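# Swap finished part in vise for a fresh blank

## Task

Remove the finished inverted-T part from the open vise and set it upright on its broad base in the black outfeed tray beside the part already standing there; both parts must finish upright on their bases. Place one of the two blanks from the infeed plate onto the two low support bars between the jaws, either the original side up or flipped, with its long face pressed against the fixed jaw (the end block without hoses) and its end pressed against the work stop (the short rod between the jaws). The second blank must finish entirely on the infeed plate, original side up or flipped, not sitting on the pins. Release everything and move the robot away; anything held in place only by the robot at the end does not count.

## Robot and tools

Robot: one UR7e-type six-joint arm. Its flange carries a V-bracket with two parallel grippers. Gripper 1's fingers point along the gripper's +z and close along its x. Gripper 2's fingers point along -x and close along z. The point between gripper 2's pads is 223 mm along -x and 237 mm along -z from end_effector_position, at the same y.

Frames. The scene frame has its origin on the table top under the arm base, +z up, and +y to the left when facing +x. end_effector_position is the point between gripper 1's pads, and the gripper axes are gripper 1's. Fingertips extend 17.5 mm past the pad centre. Each gripper body sits 25 mm toward +y. A flat block on gripper 1 sticks out 65 mm toward -y. Every pose you command belongs to gripper 1, and turns swing the whole bracket about that point. When one gripper points down, the other is level and sweeps around as the bracket turns, so it can strike the table, parts or arm.

execute_actions(actions): a list of actions. Each action is a table of up to 15 rows, one row per 1/30 s step; if there are fewer rows, the last row holds for the remaining steps. A row is 13 numbers:
- x, y, z: absolute target position of end_effector_position in the scene frame, in metres.
- qw, qx, qy, qz: absolute target orientation, w first, in the scene frame.
- position_1, position_2, force_limit_1, force_limit_2, speed_1, speed_2: each in [-1, 1], gripper 1's value before gripper 2's.
Position: +1 is fully open (50 mm for gripper 1, 75 mm for gripper 2), and -1 means close until blocked. Gripper 1's pads meet near -0.65; gripper 2 is 25 mm wider at any setting and never closes below 23 mm. Force_limit sets pad force: -1 about 20 N, 0 about 102 N, +1 about 185 N. Speed sets finger speed: -1 is 20 mm/s, 0 is 85 mm/s, +1 is 150 mm/s. Force and speed changes apply only after a position change of at least 0.01. An empty list just returns the state.
An action is rejected if its target is more than 0.6 m from the gripper along any gripper axis. If the first action is bad, nothing runs. Each step is clipped to within 100 mm and 16 degrees of the measured pose. Repeat the quaternion in every row so the orientation holds.

move(target, speed, stop_force, blocking): follows a straight path toward a single absolute row (same 13-number layout). The gripper values are sent at the start. speed is in m/s, 0.002 to 0.5, default 0.25; turning is limited to twice that value in rad/s. stop_force, optional, 9 to 40 N, ends the path once the wrist senses that much extra push along the line to the target. Use it with a very low speed when pressing a blank against the jaw or stop. Leave it out when moving away from a contact, and don't rely on it for moves that rotate the gripper. blocking=false returns after 0.5 s; in that case use wait or stop before sending anything else. The move line reports done, contact, off_target, moving, held or fault, plus any limits (paced, held).

wait(seconds 0-10) lets the scene run. stop brakes a running move. zoom_image(camera cam_high or cam_wrist, region [x0,y0,x1,y1] in pixels, at most 504x504) gives a closer view. finished_scene(scene) ends the scene and cannot be undone. read_manual gives licence texts only.

Results. The state line shows pose, velocities, Hand target (where the controller is driving), and joint positions. position_measured counts convert to an opening of about (250 - count) x 0.202 mm, plus 25 mm for gripper 2. object_status: 0 moving, 1 blocked while opening, 2 blocked while closing (holding something), 3 reached the set position or nothing held. Wrist force and torque are in gripper axes; they have a few N of offset and noise and saturate near 50 N. A "pose unreachable" line means the clearance check changed the command. MOTOR HOT appears at 70 °C; at 85 °C the brakes lock for minutes.

Cautions. The arm is stiff. Aiming past a firm contact, or any outside force of 150 N or joint torque at its limit (wrist 26.6 N m), causes a 10 s fault stop. Approach slowly and use stop_force. Avoid drops, slams and hard shoves, and never knock anything off the table. The arm can be disturbed briefly or pulled on. Check that grips read 2, then release and back away before finishing.

Each tool is called as name(argument=value, ...), one argument or row to a line, values as JSON.

## Session

execute_actions(
  actions=[],
)

Scene clock: 0.00 s.
end_effector_position=(+0.7309, +0.3197, +0.3241) position_measured=(+3, +3) object_status=(+3, +3) end_effector_quat_wxyz=(+0.183, -0.489, +0.752, +0.401) end_effector_velocity=(+0.000, -0.001, +0.001) end_effector_angular_velocity=(-0.000, -0.002, -0.001)
Joint positions: [-0.141 -0.631  0.818 -3.536 -0.143 -0.925]
Joint velocities: [-0.001 -0.    -0.001 -0.    -0.     0.   ]
Motor temperatures (°C, as the motors report them): [27 29 25 28 32 33]
Wrist force (N, on the end effector, along its own x y z axes, offset not removed): no reading
Wrist torque (N m, same axes, about the end effector's origin, offset not removed): no reading
Hand target: +0.731, +0.320, +0.324; +0.183, -0.489, +0.752, +0.401

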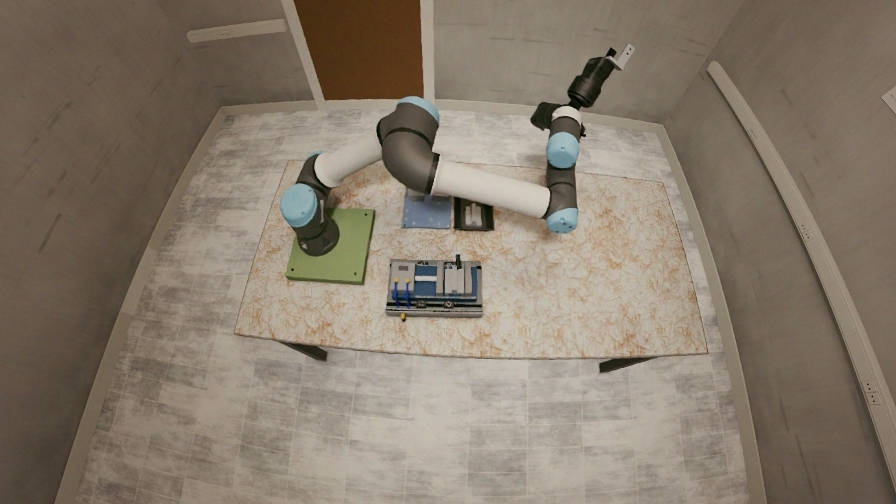

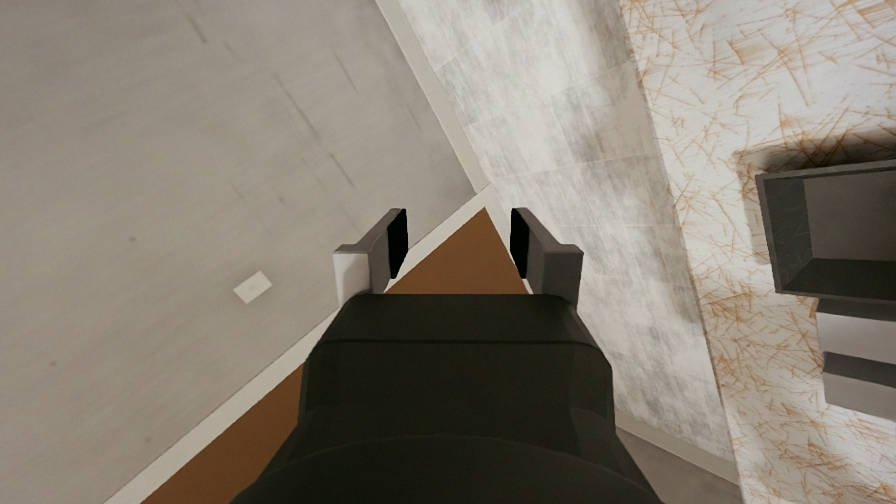

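move(
  target=[0.6,0.05,0.33,0,0,1,0,1,1,0,0,0,0],
  speed=0.15,
)

move(
  target=[0.467,-0.11,0.2,0,-0.01,1,0,0.3,1,0,0,0,0],
)

zoom_image(
  camera="cam_wrist",
  region=[320, 0, 620, 270],
)

Scene clock: 6.33 s.
end_effector_position=(+0.6006, +0.0505, +0.3305) position_measured=(+3, +3) object_status=(+3, +3) end_effector_quat_wxyz=(-0.000, -0.001, +1.000, +0.001) end_effector_velocity=(-0.002, -0.002, -0.001) end_effector_angular_velocity=(-0.008, +0.005, -0.009)
Joint positions: [-0.139 -1.397  1.555 -2.51  -1.507 -1.647]
Joint velocities: [ 0.002  0.     0.001  0.003 -0.014  0.002]
Motor temperatures (°C, as the motors report them): [27 29 25 28 32 33]
Wrist force (N, on the end effector, along its own x y z axes, offset not removed): [2.3 2.1 1.9]
Wrist torque (N m, same axes, about the end effector's origin, offset not removed): [0.44 -0.56 -0.14]
Hand target: +0.601, +0.050, +0.330; -0.001, -0.000, +1.000, +0.000
Off the commanded pose: 0.001 m, 0 deg.
move: done

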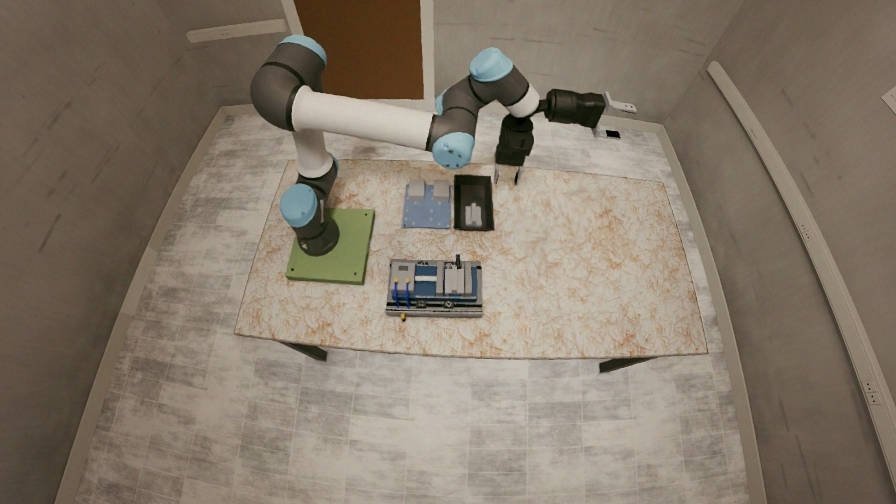

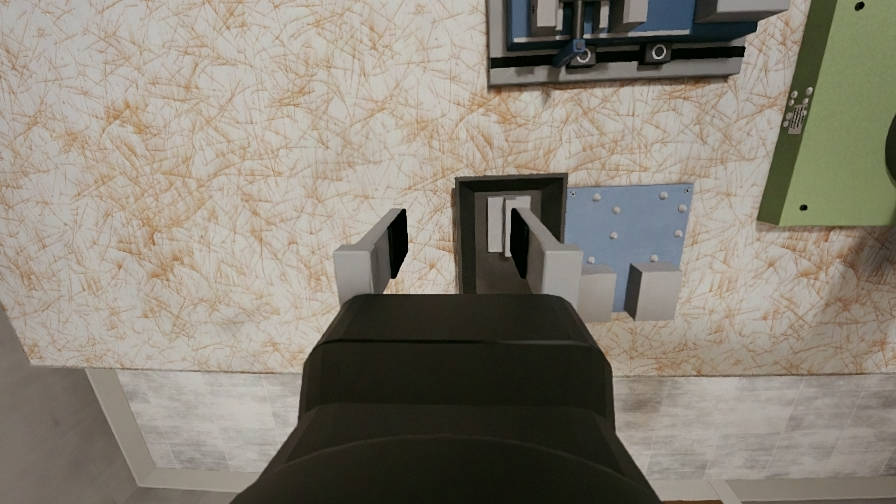

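Scene clock: 8.03 s.
end_effector_position=(+0.4673, -0.1100, +0.2002) position_measured=(+107, +3) object_status=(+3, +3) end_effector_quat_wxyz=(+0.000, -0.010, +1.000, -0.000) end_effector_velocity=(-0.001, -0.002, -0.001) end_effector_angular_velocity=(+0.001, -0.001, +0.001)
Joint positions: [-0.564 -1.628  2.136 -2.788 -1.205 -1.981]
Joint velocities: [-0.006 -0.002  0.005 -0.001  0.006 -0.005]
Motor temperatures (°C, as the motors report them): [27 29 25 28 32 33]
Wrist force (N, on the end effector, along its own x y z axes, offset not removed): [1.8 2.8 -2.2]
Wrist torque (N m, same axes, about the end effector's origin, offset not removed): [0.65 -0.53 -0.12]
Hand target: +0.467, -0.110, +0.200; +0.000, -0.010, +1.000, -0.000
Off the commanded pose: 0.000 m, 0 deg.
move: done

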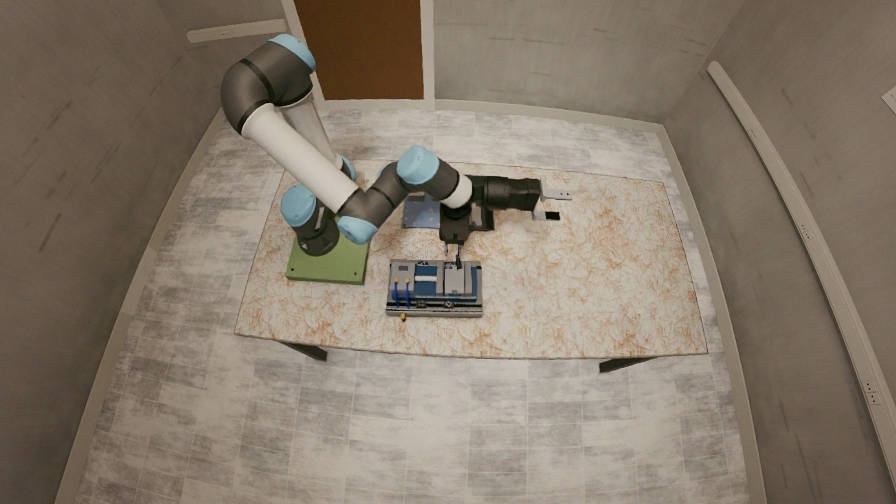

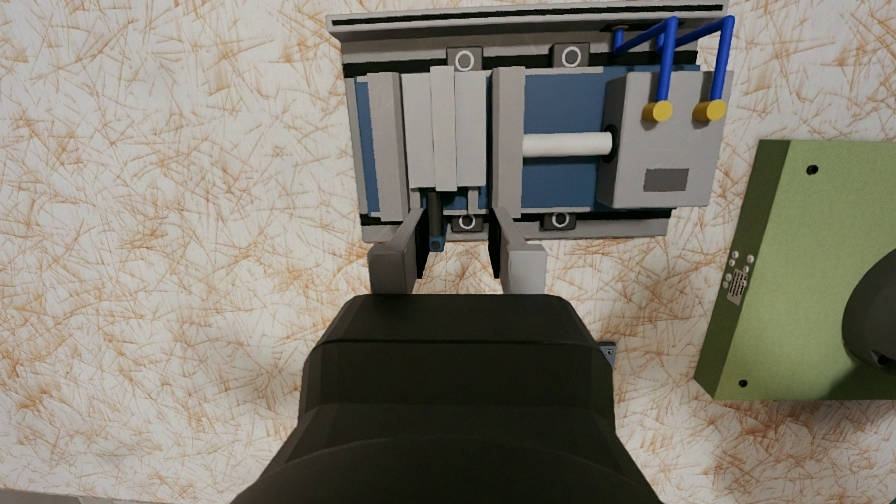

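Region (320, 0, 620, 270) of cam_wrist's 896x504 image, scaled by 1.680, with more detail than that image has; it fills the top 454 rows of this view, and the rest is white.

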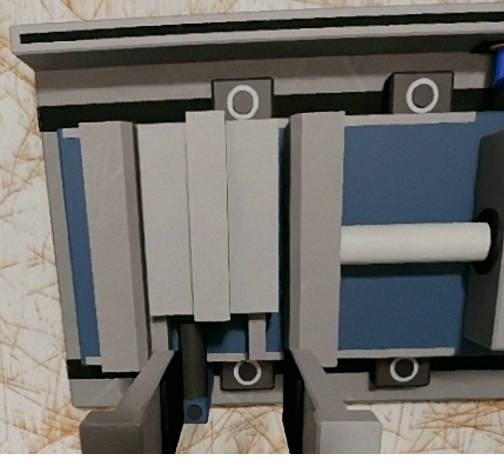

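move(
  target=[0.477,-0.162,0.14,0,-0.0236,0.9997,0,0.3,1,0,0,0,0],
  speed=0.1,
)

zoom_image(
  camera="cam_wrist",
  region=[310, 50, 610, 300],
)

Scene clock: 10.40 s.
end_effector_position=(+0.4769, -0.1618, +0.1402) position_measured=(+107, +3) object_status=(+3, +3) end_effector_quat_wxyz=(-0.000, -0.024, +1.000, -0.000) end_effector_velocity=(+0.000, -0.002, -0.003) end_effector_angular_velocity=(+0.000, +0.001, +0.000)
Joint positions: [-0.665 -1.491  2.17  -2.916 -1.123 -2.088]
Joint velocities: [-0.003  0.006  0.001 -0.004  0.002 -0.003]
Motor temperatures (°C, as the motors report them): [27 29 25 28 32 33]
Wrist force (N, on the end effector, along its own x y z axes, offset not removed): [0.8 0.3 -2.2]
Wrist torque (N m, same axes, about the end effector's origin, offset not removed): [-0.25 -0.42 -0.16]
Hand target: +0.477, -0.162, +0.140; +0.000, -0.024, +1.000, -0.000
Off the commanded pose: 0.000 m, 0 deg.
move: done

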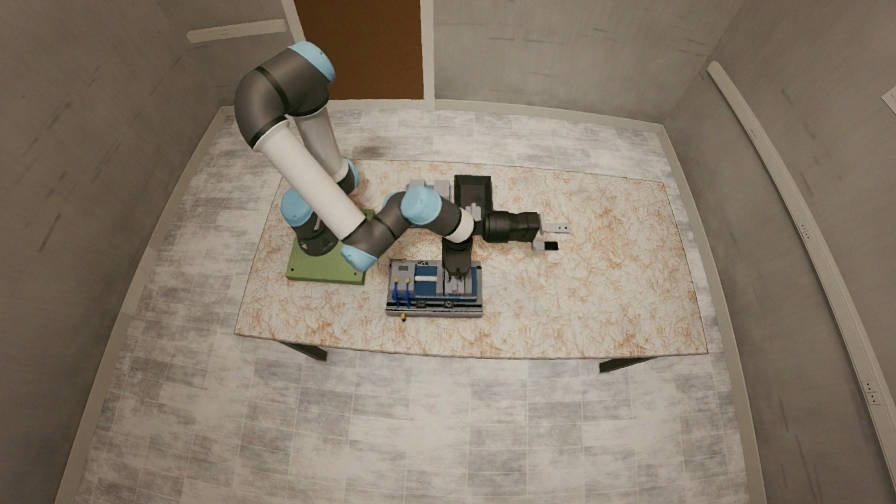

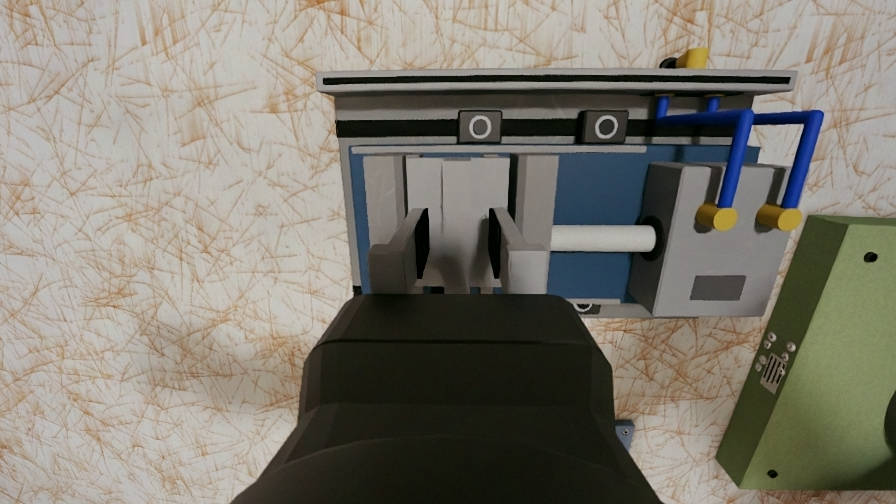

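Region (310, 50, 610, 300) of cam_wrist's 896x504 image, scaled by 1.680, with more detail than that image has.

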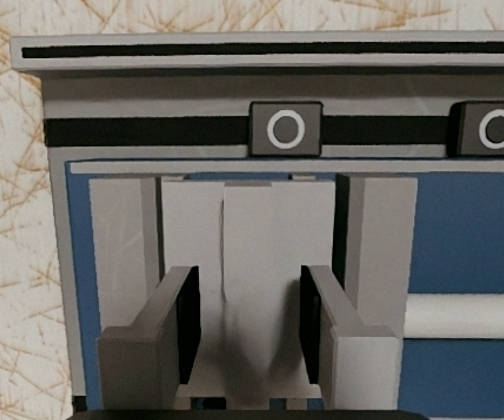

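move(
  target=[0.477,-0.162,0.12,0,-0.0236,0.9997,0,0.3,1,0,0,0,0],
  speed=0.03,
  stop_force=12,
)

move(
  target=[0.477,-0.162,0.08,0,-0.0236,0.9997,0,0.3,1,0,0,0,0],
  speed=0.006,
  stop_force=10,
)

Scene clock: 12.07 s.
end_effector_position=(+0.4770, -0.1620, +0.1203) position_measured=(+107, +3) object_status=(+3, +3) end_effector_quat_wxyz=(-0.000, -0.024, +1.000, +0.000) end_effector_velocity=(-0.000, +0.001, -0.003) end_effector_angular_velocity=(+0.000, +0.000, +0.001)
Joint positions: [-0.665 -1.453  2.194 -2.977 -1.123 -2.089]
Joint velocities: [ 0.001  0.005  0.005 -0.01  -0.    -0.   ]
Motor temperatures (°C, as the motors report them): [27 29 25 28 32 33]
Wrist force (N, on the end effector, along its own x y z axes, offset not removed): [-1.2 -1.4 0.1]
Wrist torque (N m, same axes, about the end effector's origin, offset not removed): [-0.29 0.06 -0.24]
Hand target: +0.477, -0.162, +0.120; -0.000, -0.024, +1.000, +0.000
Off the commanded pose: 0.000 m, 0 deg.
move: done

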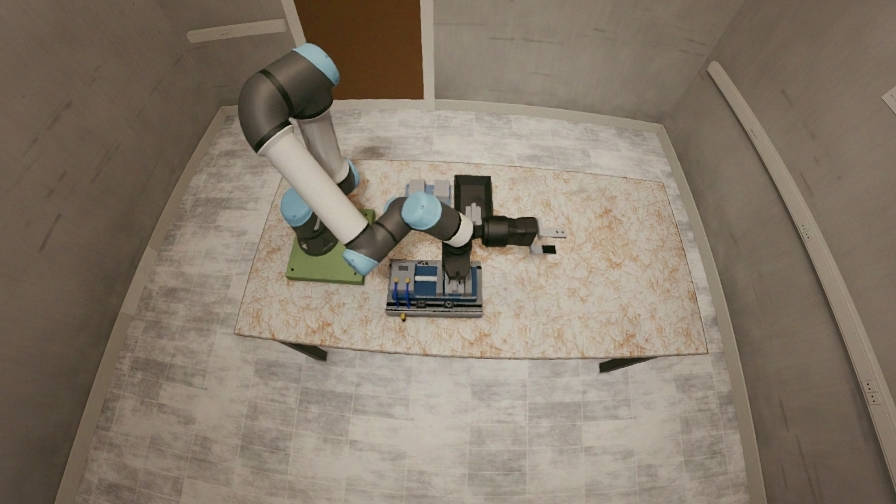

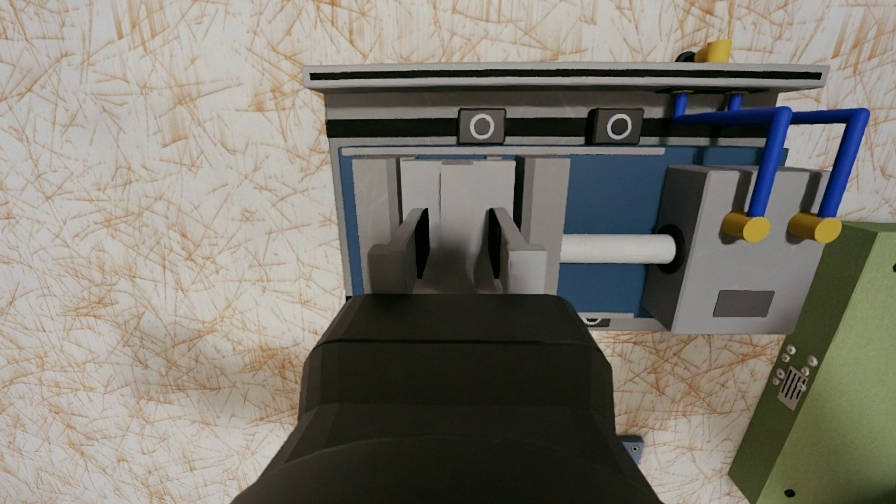

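Scene clock: 13.80 s.
end_effector_position=(+0.4770, -0.1620, +0.1121) position_measured=(+107, +3) object_status=(+3, +3) end_effector_quat_wxyz=(-0.000, -0.024, +1.000, +0.000) end_effector_velocity=(-0.001, +0.000, +0.001) end_effector_angular_velocity=(+0.003, +0.004, -0.001)
Joint positions: [-0.666 -1.437  2.203 -3.002 -1.123 -2.089]
Joint velocities: [-0.001 -0.004 -0.002  0.01   0.001 -0.   ]
Motor temperatures (°C, as the motors report them): [27 29 25 28 32 33]
Wrist force (N, on the end effector, along its own x y z axes, offset not removed): [-8.5 0.1 -28.5]
Wrist torque (N m, same axes, about the end effector's origin, offset not removed): [0.20 -0.18 0.15]
Hand target: +0.477, -0.162, +0.113; +0.000, -0.024, +1.000, -0.000
Off the commanded pose: 0.032 m, 0 deg.
move: contact

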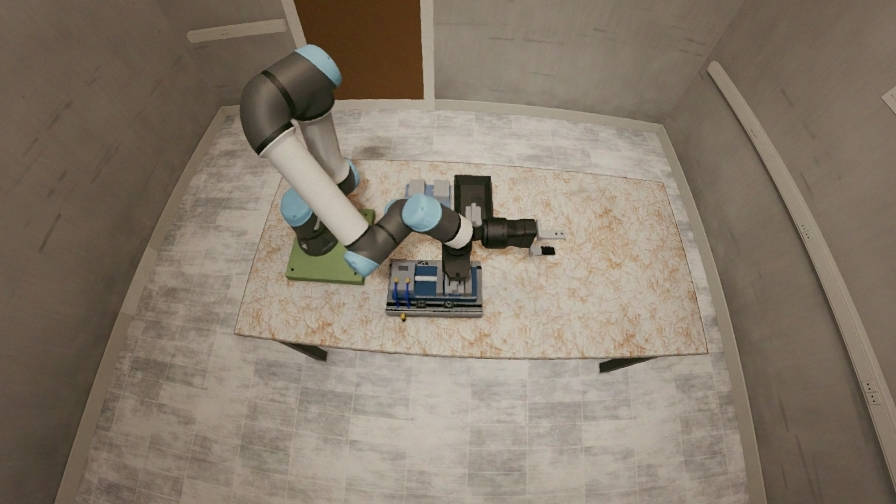

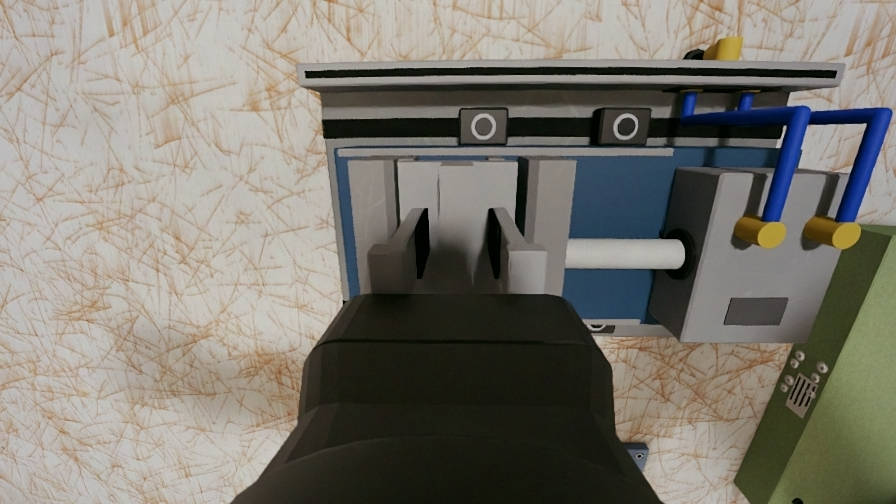

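execute_actions(
  actions=[
    [[0.477,-0.162,0.1145,0,-0.0236,0.9997,0,0.3,1,0,0,0,0]],
    [[0.477,-0.162,0.1145,0,-0.0236,0.9997,0,-1,1,-0.3,0,-0.5,0]],
    [[0.477,-0.162,0.1145,0,-0.0236,0.9997,0,-1,1,-0.3,0,-0.5,0]],
  ],
)

move(
  target=[0.477,-0.162,0.18,0,-0.0236,0.9997,0,-1,1,-0.3,0,-0.5,0],
  speed=0.1,
)

move(
  target=[0.53,0.2,0.17,0,-0.013,0.9999,0,-1,1,-0.3,0,-0.5,0],
  speed=0.2,
)

Scene clock: 16.17 s.
end_effector_position=(+0.4770, -0.1620, +0.1145) position_measured=(+185, +3) object_status=(+2, +3) end_effector_quat_wxyz=(+0.000, -0.024, +1.000, -0.000) end_effector_velocity=(-0.000, +0.000, +0.000) end_effector_angular_velocity=(+0.000, -0.000, -0.000)
Joint positions: [-0.665 -1.442  2.2   -2.995 -1.123 -2.089]
Joint velocities: [-0. -0.  0. -0.  0.  0.]
Motor temperatures (°C, as the motors report them): [27 29 25 28 32 33]
Wrist force (N, on the end effector, along its own x y z axes, offset not removed): [-1.0 0.7 -2.4]
Wrist torque (N m, same axes, about the end effector's origin, offset not removed): [0.12 -0.09 -0.07]
Hand target: +0.477, -0.162, +0.114; +0.000, -0.024, +1.000, +0.000
Off the commanded pose: 0.000 m, 0 deg.

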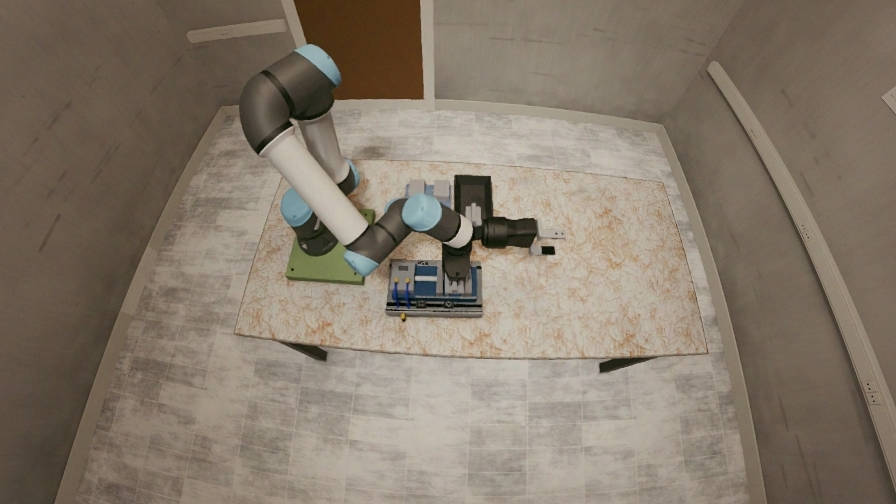

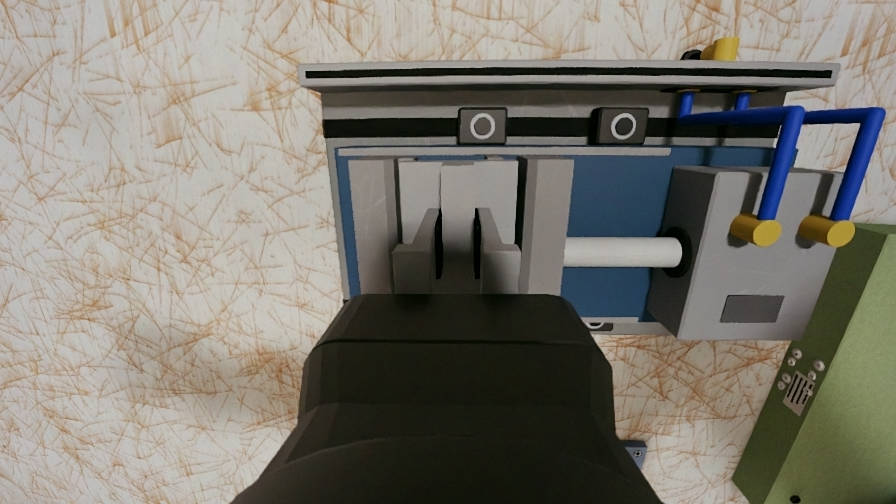

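Scene clock: 17.33 s.
end_effector_position=(+0.4770, -0.1620, +0.1797) position_measured=(+185, +3) object_status=(+2, +3) end_effector_quat_wxyz=(-0.000, -0.024, +1.000, -0.000) end_effector_velocity=(-0.000, -0.001, +0.003) end_effector_angular_velocity=(-0.001, +0.001, -0.001)
Joint positions: [-0.664 -1.555  2.114 -2.796 -1.124 -2.088]
Joint velocities: [-0.001 -0.004 -0.004  0.008 -0.001 -0.001]
Motor temperatures (°C, as the motors report them): [27 29 25 28 32 33]
Wrist force (N, on the end effector, along its own x y z axes, offset not removed): [-2.1 -2.3 3.9]
Wrist torque (N m, same axes, about the end effector's origin, offset not removed): [-0.54 0.29 0.13]
Hand target: +0.477, -0.162, +0.180; +0.000, -0.024, +1.000, -0.000
Off the commanded pose: 0.000 m, 0 deg.
move: done

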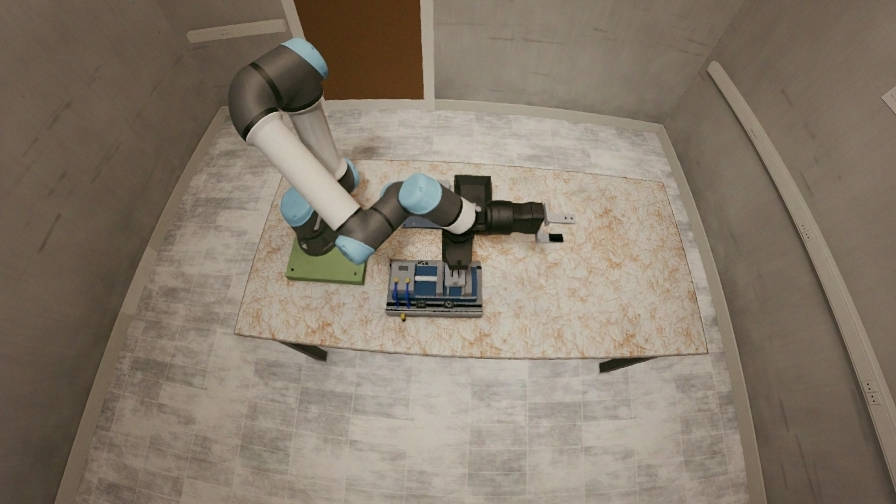

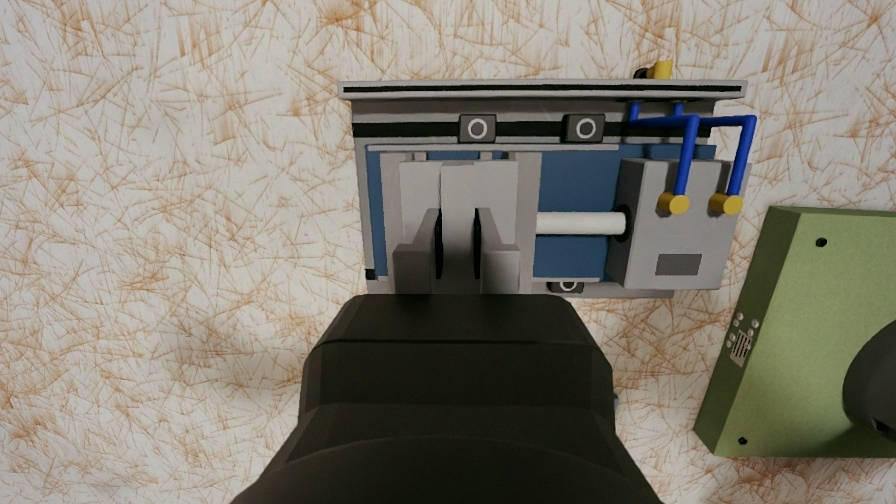

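Scene clock: 19.80 s.
end_effector_position=(+0.5296, +0.2001, +0.1699) position_measured=(+185, +3) object_status=(+2, +3) end_effector_quat_wxyz=(-0.000, -0.013, +1.000, +0.000) end_effector_velocity=(+0.001, +0.003, -0.000) end_effector_angular_velocity=(-0.001, +0.001, -0.002)
Joint positions: [ 0.152 -1.317  1.901 -2.929 -1.694 -1.459]
Joint velocities: [ 0.005  0.005 -0.007  0.003 -0.005  0.004]
Motor temperatures (°C, as the motors report them): [27 29 25 28 32 33]
Wrist force (N, on the end effector, along its own x y z axes, offset not removed): [-4.7 0.9 1.2]
Wrist torque (N m, same axes, about the end effector's origin, offset not removed): [0.00 0.91 0.02]
Hand target: +0.530, +0.200, +0.170; -0.000, -0.013, +1.000, +0.000
Off the commanded pose: 0.000 m, 0 deg.
move: done

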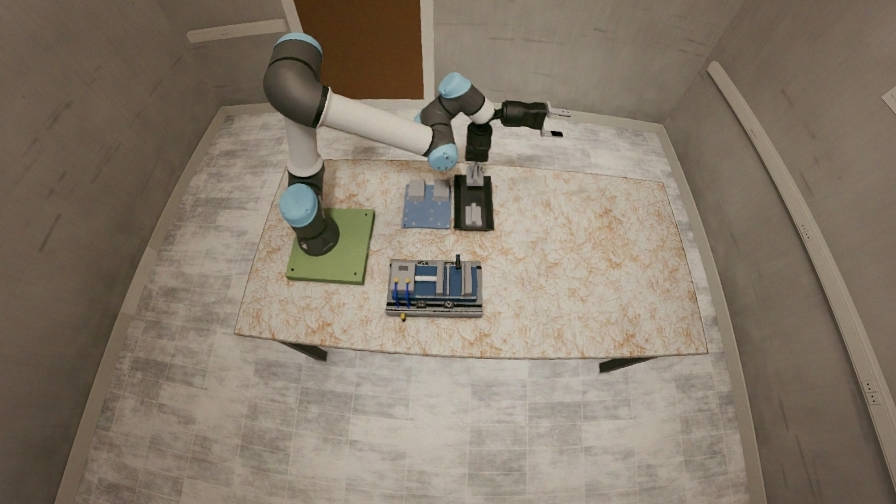

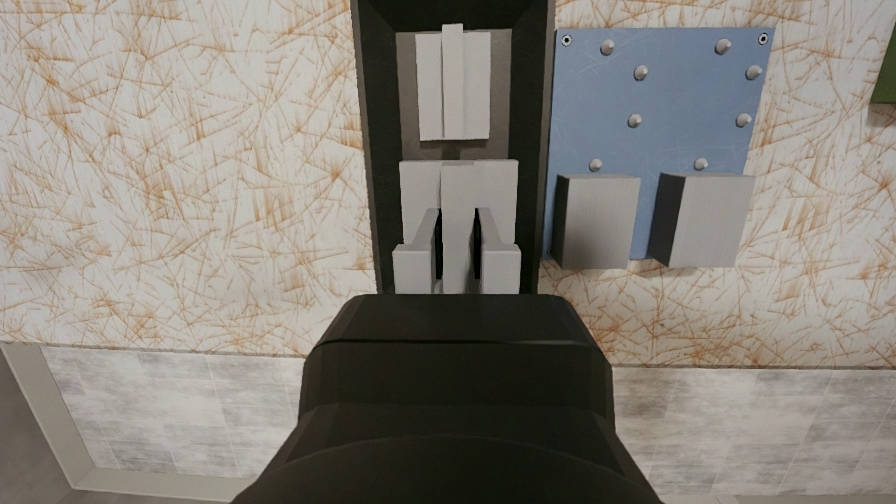

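move(
  target=[0.532,0.2,0.06,0,-0.013,0.9999,0,-1,1,-0.3,0,-0.5,0],
  speed=0.06,
  stop_force=15,
)

Scene clock: 22.70 s.
end_effector_position=(+0.5320, +0.2000, +0.0602) position_measured=(+185, +3) object_status=(+2, +3) end_effector_quat_wxyz=(-0.000, -0.013, +1.000, -0.000) end_effector_velocity=(+0.001, +0.000, -0.002) end_effector_angular_velocity=(+0.000, -0.001, +0.001)
Joint positions: [ 0.149 -1.13   1.996 -3.213 -1.693 -1.461]
Joint velocities: [ 0.     0.005  0.    -0.006  0.    -0.   ]
Motor temperatures (°C, as the motors report them): [27 29 25 28 32 33]
Wrist force (N, on the end effector, along its own x y z axes, offset not removed): [-3.2 -1.6 4.0]
Wrist torque (N m, same axes, about the end effector's origin, offset not removed): [-0.32 0.54 -0.10]
Hand target: +0.532, +0.200, +0.060; -0.000, -0.013, +1.000, -0.000
Off the commanded pose: 0.000 m, 0 deg.
move: done

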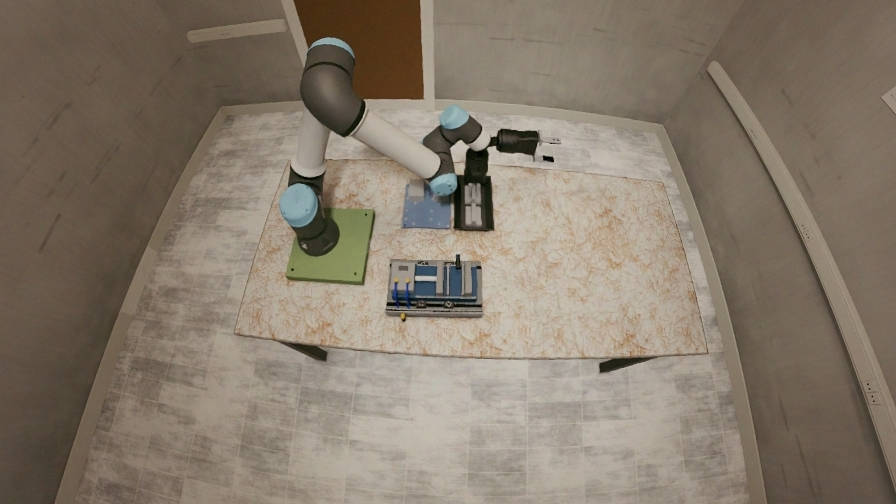

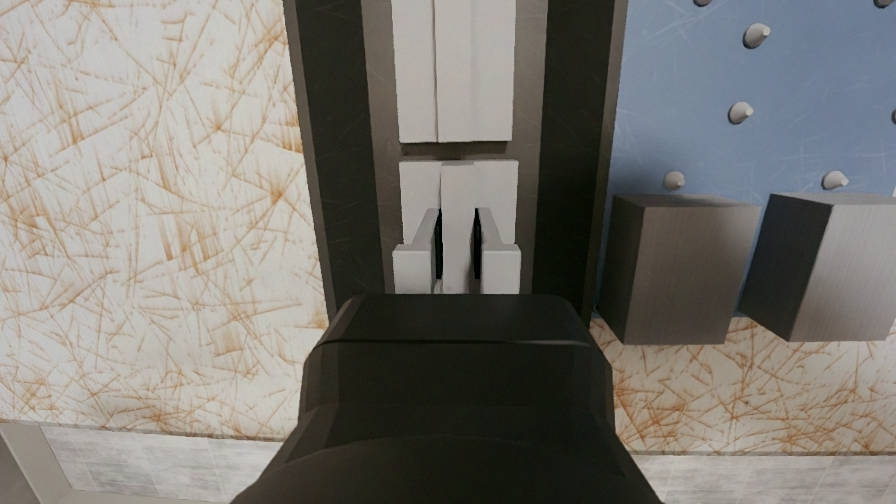

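move(
  target=[0.532,0.2,0.05,0,-0.013,0.9999,0,-1,1,-0.3,0,-0.5,0],
  speed=0.02,
  stop_force=12,
)

move(
  target=[0.532,0.2,0.035,0,-0.013,0.9999,0,-1,1,-0.3,0,-0.5,0],
  speed=0.004,
  stop_force=10,
)

Scene clock: 24.53 s.
end_effector_position=(+0.5320, +0.2000, +0.0503) position_measured=(+185, +3) object_status=(+2, +3) end_effector_quat_wxyz=(-0.000, -0.013, +1.000, -0.000) end_effector_velocity=(+0.000, -0.000, -0.002) end_effector_angular_velocity=(-0.000, +0.000, -0.000)
Joint positions: [ 0.149 -1.11   2.002 -3.238 -1.693 -1.461]
Joint velocities: [-0.     0.005 -0.    -0.004  0.    -0.   ]
Motor temperatures (°C, as the motors report them): [27 29 25 28 32 33]
Wrist force (N, on the end effector, along its own x y z axes, offset not removed): [-0.3 0.6 4.9]
Wrist torque (N m, same axes, about the end effector's origin, offset not removed): [0.19 0.06 -0.13]
Hand target: +0.532, +0.200, +0.050; -0.000, -0.013, +1.000, -0.000
Off the commanded pose: 0.000 m, 0 deg.
move: done

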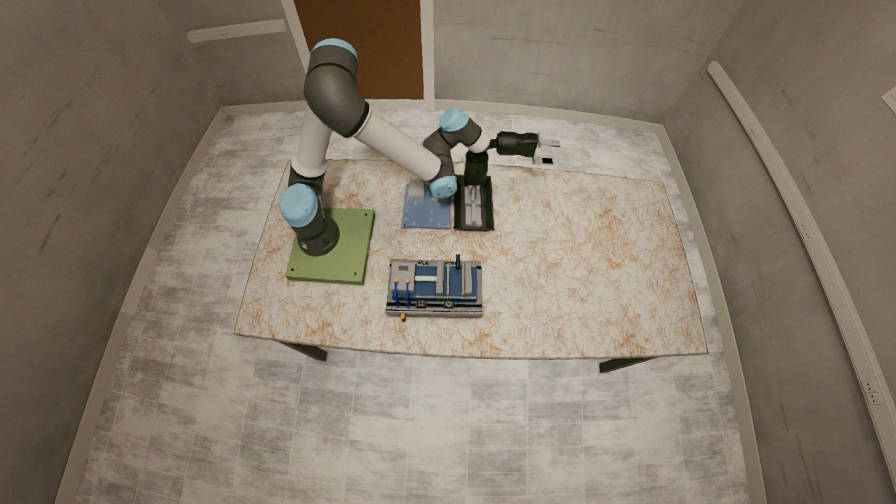

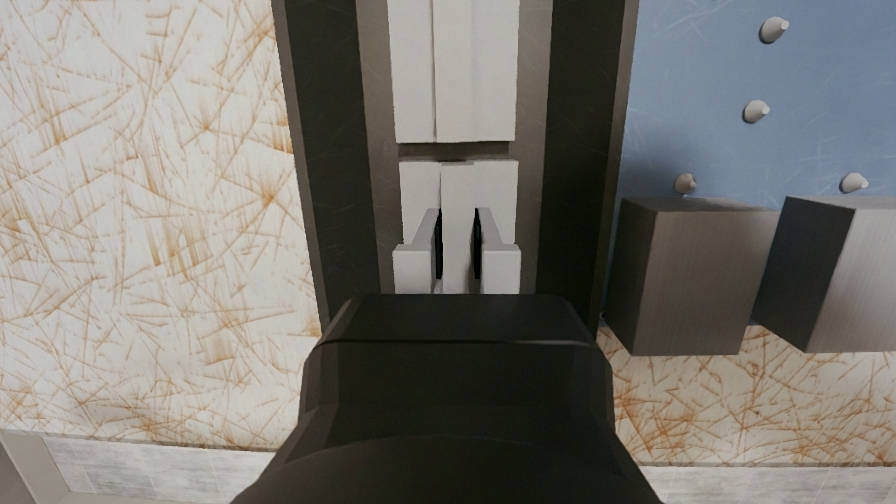

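Scene clock: 25.93 s.
end_effector_position=(+0.5320, +0.2000, +0.0462) position_measured=(+185, +3) object_status=(+2, +3) end_effector_quat_wxyz=(+0.000, -0.013, +1.000, -0.000) end_effector_velocity=(-0.001, -0.001, +0.000) end_effector_angular_velocity=(-0.001, +0.003, -0.001)
Joint positions: [ 0.149 -1.102  2.004 -3.248 -1.693 -1.461]
Joint velocities: [-0.001 -0.002  0.001  0.005 -0.001 -0.   ]
Motor temperatures (°C, as the motors report them): [27 29 25 28 32 33]
Wrist force (N, on the end effector, along its own x y z axes, offset not removed): [-1.9 0.7 -29.1]
Wrist torque (N m, same axes, about the end effector's origin, offset not removed): [-0.15 0.41 -0.11]
Hand target: +0.532, +0.200, +0.046; +0.000, -0.013, +1.000, +0.000
Off the commanded pose: 0.011 m, 0 deg.
move: contact

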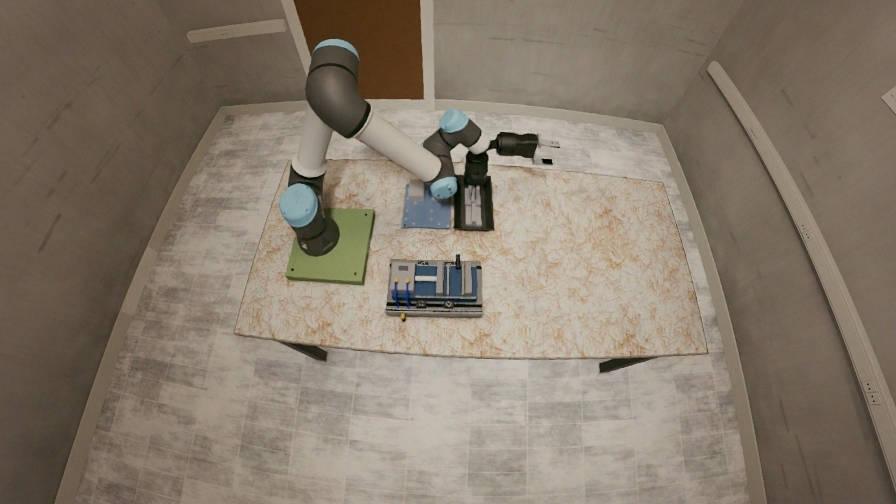

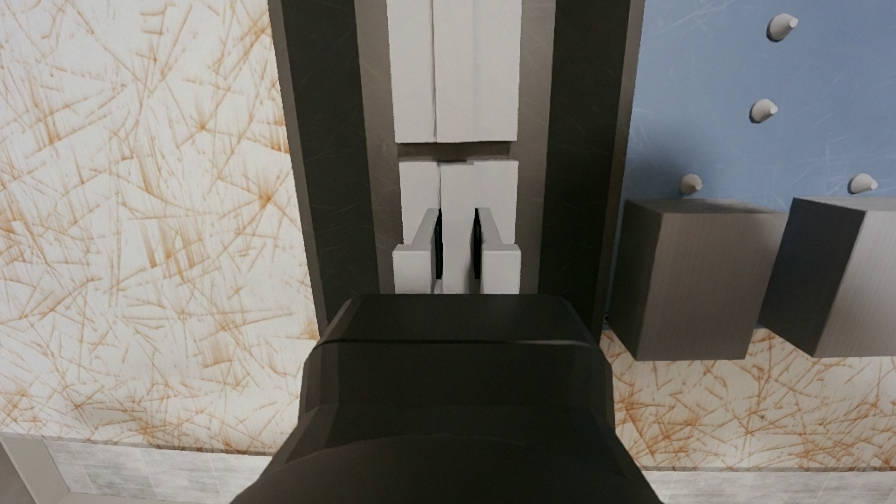

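execute_actions(
  actions=[
    [[0.532,0.2,0.0468,0,-0.013,0.9999,0,0.3,1,-0.3,0,0.5,0]],
  ],
)

move(
  target=[0.532,0.2,0.14,0,-0.013,0.9999,0,0.3,1,-0.3,0,0.5,0],
  speed=0.15,
)

move(
  target=[0.327,0.212,0.12,0,-0.013,0.9999,0,1,1,-0.3,0,0,0],
  speed=0.2,
)

zoom_image(
  camera="cam_wrist",
  region=[300, 50, 600, 300],
)

Scene clock: 27.30 s.
end_effector_position=(+0.5320, +0.2000, +0.0468) position_measured=(+107, +3) object_status=(+3, +3) end_effector_quat_wxyz=(-0.000, -0.013, +1.000, +0.000) end_effector_velocity=(+0.000, +0.000, +0.000) end_effector_angular_velocity=(+0.000, -0.000, +0.001)
Joint positions: [ 0.149 -1.103  2.003 -3.247 -1.693 -1.461]
Joint velocities: [ 0.001  0.    -0.     0.     0.    -0.   ]
Motor temperatures (°C, as the motors report them): [27 29 25 28 32 33]
Wrist force (N, on the end effector, along its own x y z axes, offset not removed): [0.1 -0.6 0.3]
Wrist torque (N m, same axes, about the end effector's origin, offset not removed): [-0.14 -0.12 -0.23]
Hand target: +0.532, +0.200, +0.047; +0.000, -0.013, +1.000, +0.000
Off the commanded pose: 0.000 m, 0 deg.

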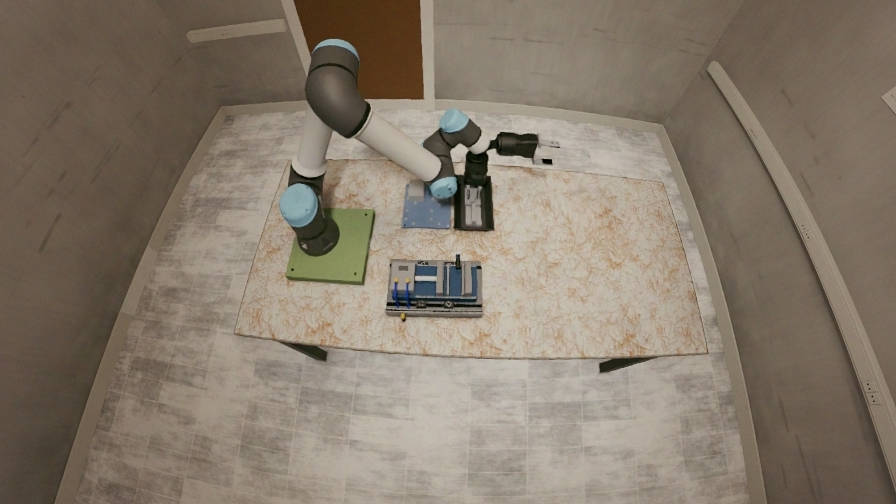

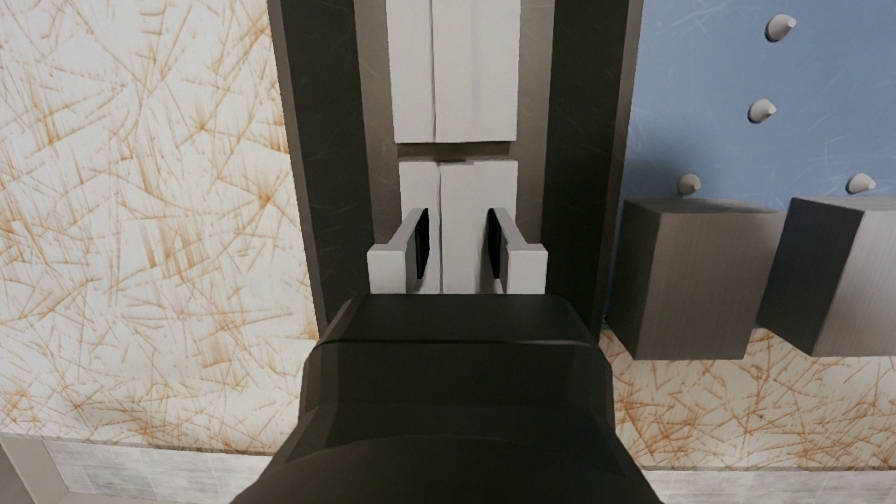

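Scene clock: 28.50 s.
end_effector_position=(+0.5320, +0.2000, +0.1397) position_measured=(+107, +3) object_status=(+3, +3) end_effector_quat_wxyz=(+0.000, -0.013, +1.000, +0.000) end_effector_velocity=(-0.001, -0.000, +0.002) end_effector_angular_velocity=(-0.000, +0.003, -0.000)
Joint positions: [ 0.151 -1.269  1.93  -3.008 -1.694 -1.46 ]
Joint velocities: [ 0.    -0.004 -0.003  0.01  -0.     0.   ]
Motor temperatures (°C, as the motors report them): [27 29 25 28 32 33]
Wrist force (N, on the end effector, along its own x y z axes, offset not removed): [0.1 -1.5 -2.2]
Wrist torque (N m, same axes, about the end effector's origin, offset not removed): [-0.59 -0.19 -0.11]
Hand target: +0.532, +0.200, +0.140; +0.000, -0.013, +1.000, +0.000
Off the commanded pose: 0.000 m, 0 deg.
move: done

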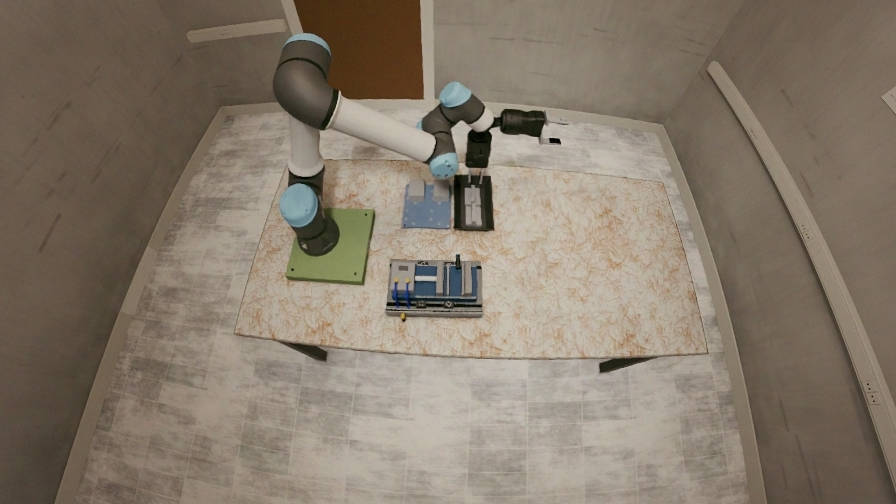

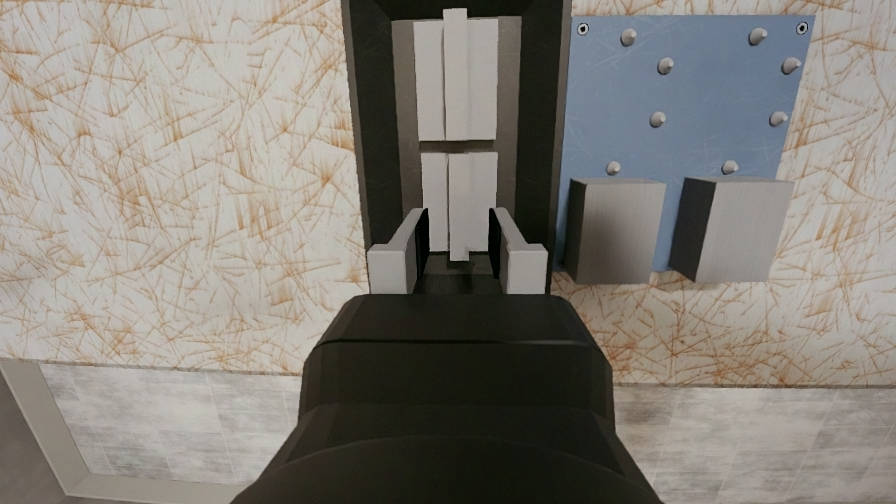

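Scene clock: 30.20 s.
end_effector_position=(+0.3273, +0.2120, +0.1200) position_measured=(+3, +3) object_status=(+3, +3) end_effector_quat_wxyz=(-0.000, -0.013, +1.000, +0.000) end_effector_velocity=(-0.002, +0.000, +0.001) end_effector_angular_velocity=(+0.000, -0.002, -0.001)
Joint positions: [ 0.308 -1.609  2.396 -3.112 -1.803 -1.345]
Joint velocities: [ 0.003 -0.007  0.003  0.002 -0.003  0.002]
Motor temperatures (°C, as the motors report them): [27 29 25 28 32 33]
Wrist force (N, on the end effector, along its own x y z axes, offset not removed): [-2.9 2.1 -1.4]
Wrist torque (N m, same axes, about the end effector's origin, offset not removed): [0.43 0.57 -0.16]
Hand target: +0.327, +0.212, +0.120; -0.000, -0.013, +1.000, +0.000
Off the commanded pose: 0.000 m, 0 deg.
move: done

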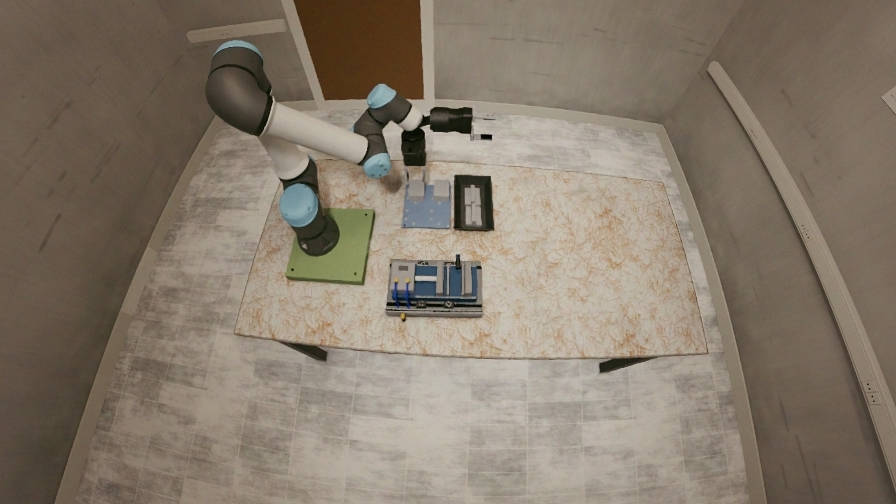

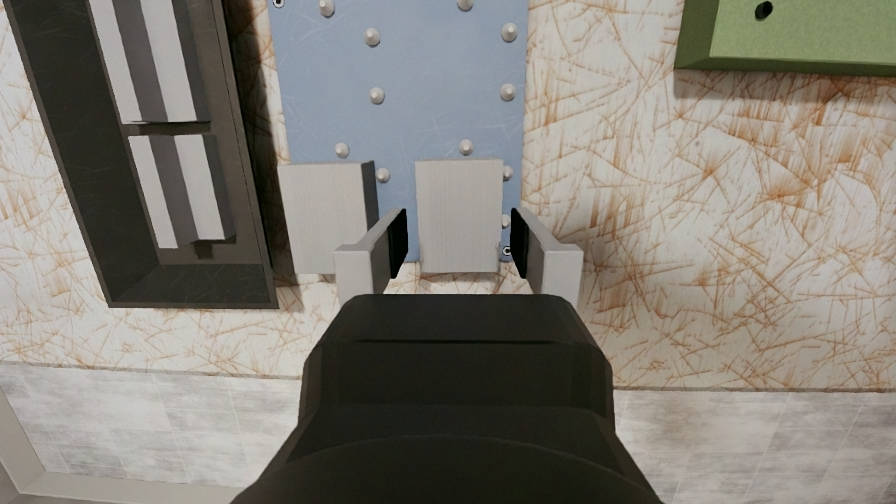

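Region (300, 50, 600, 300) of cam_wrist's 896x504 image, scaled by 1.680, with more detail than that image has.

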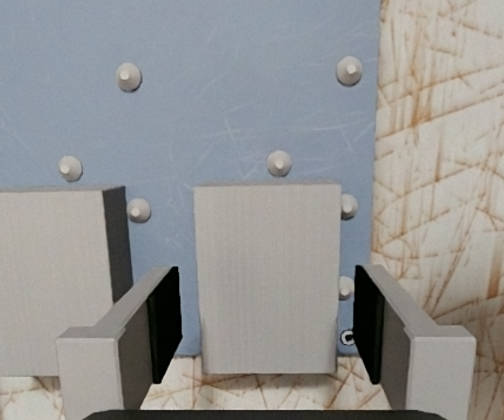

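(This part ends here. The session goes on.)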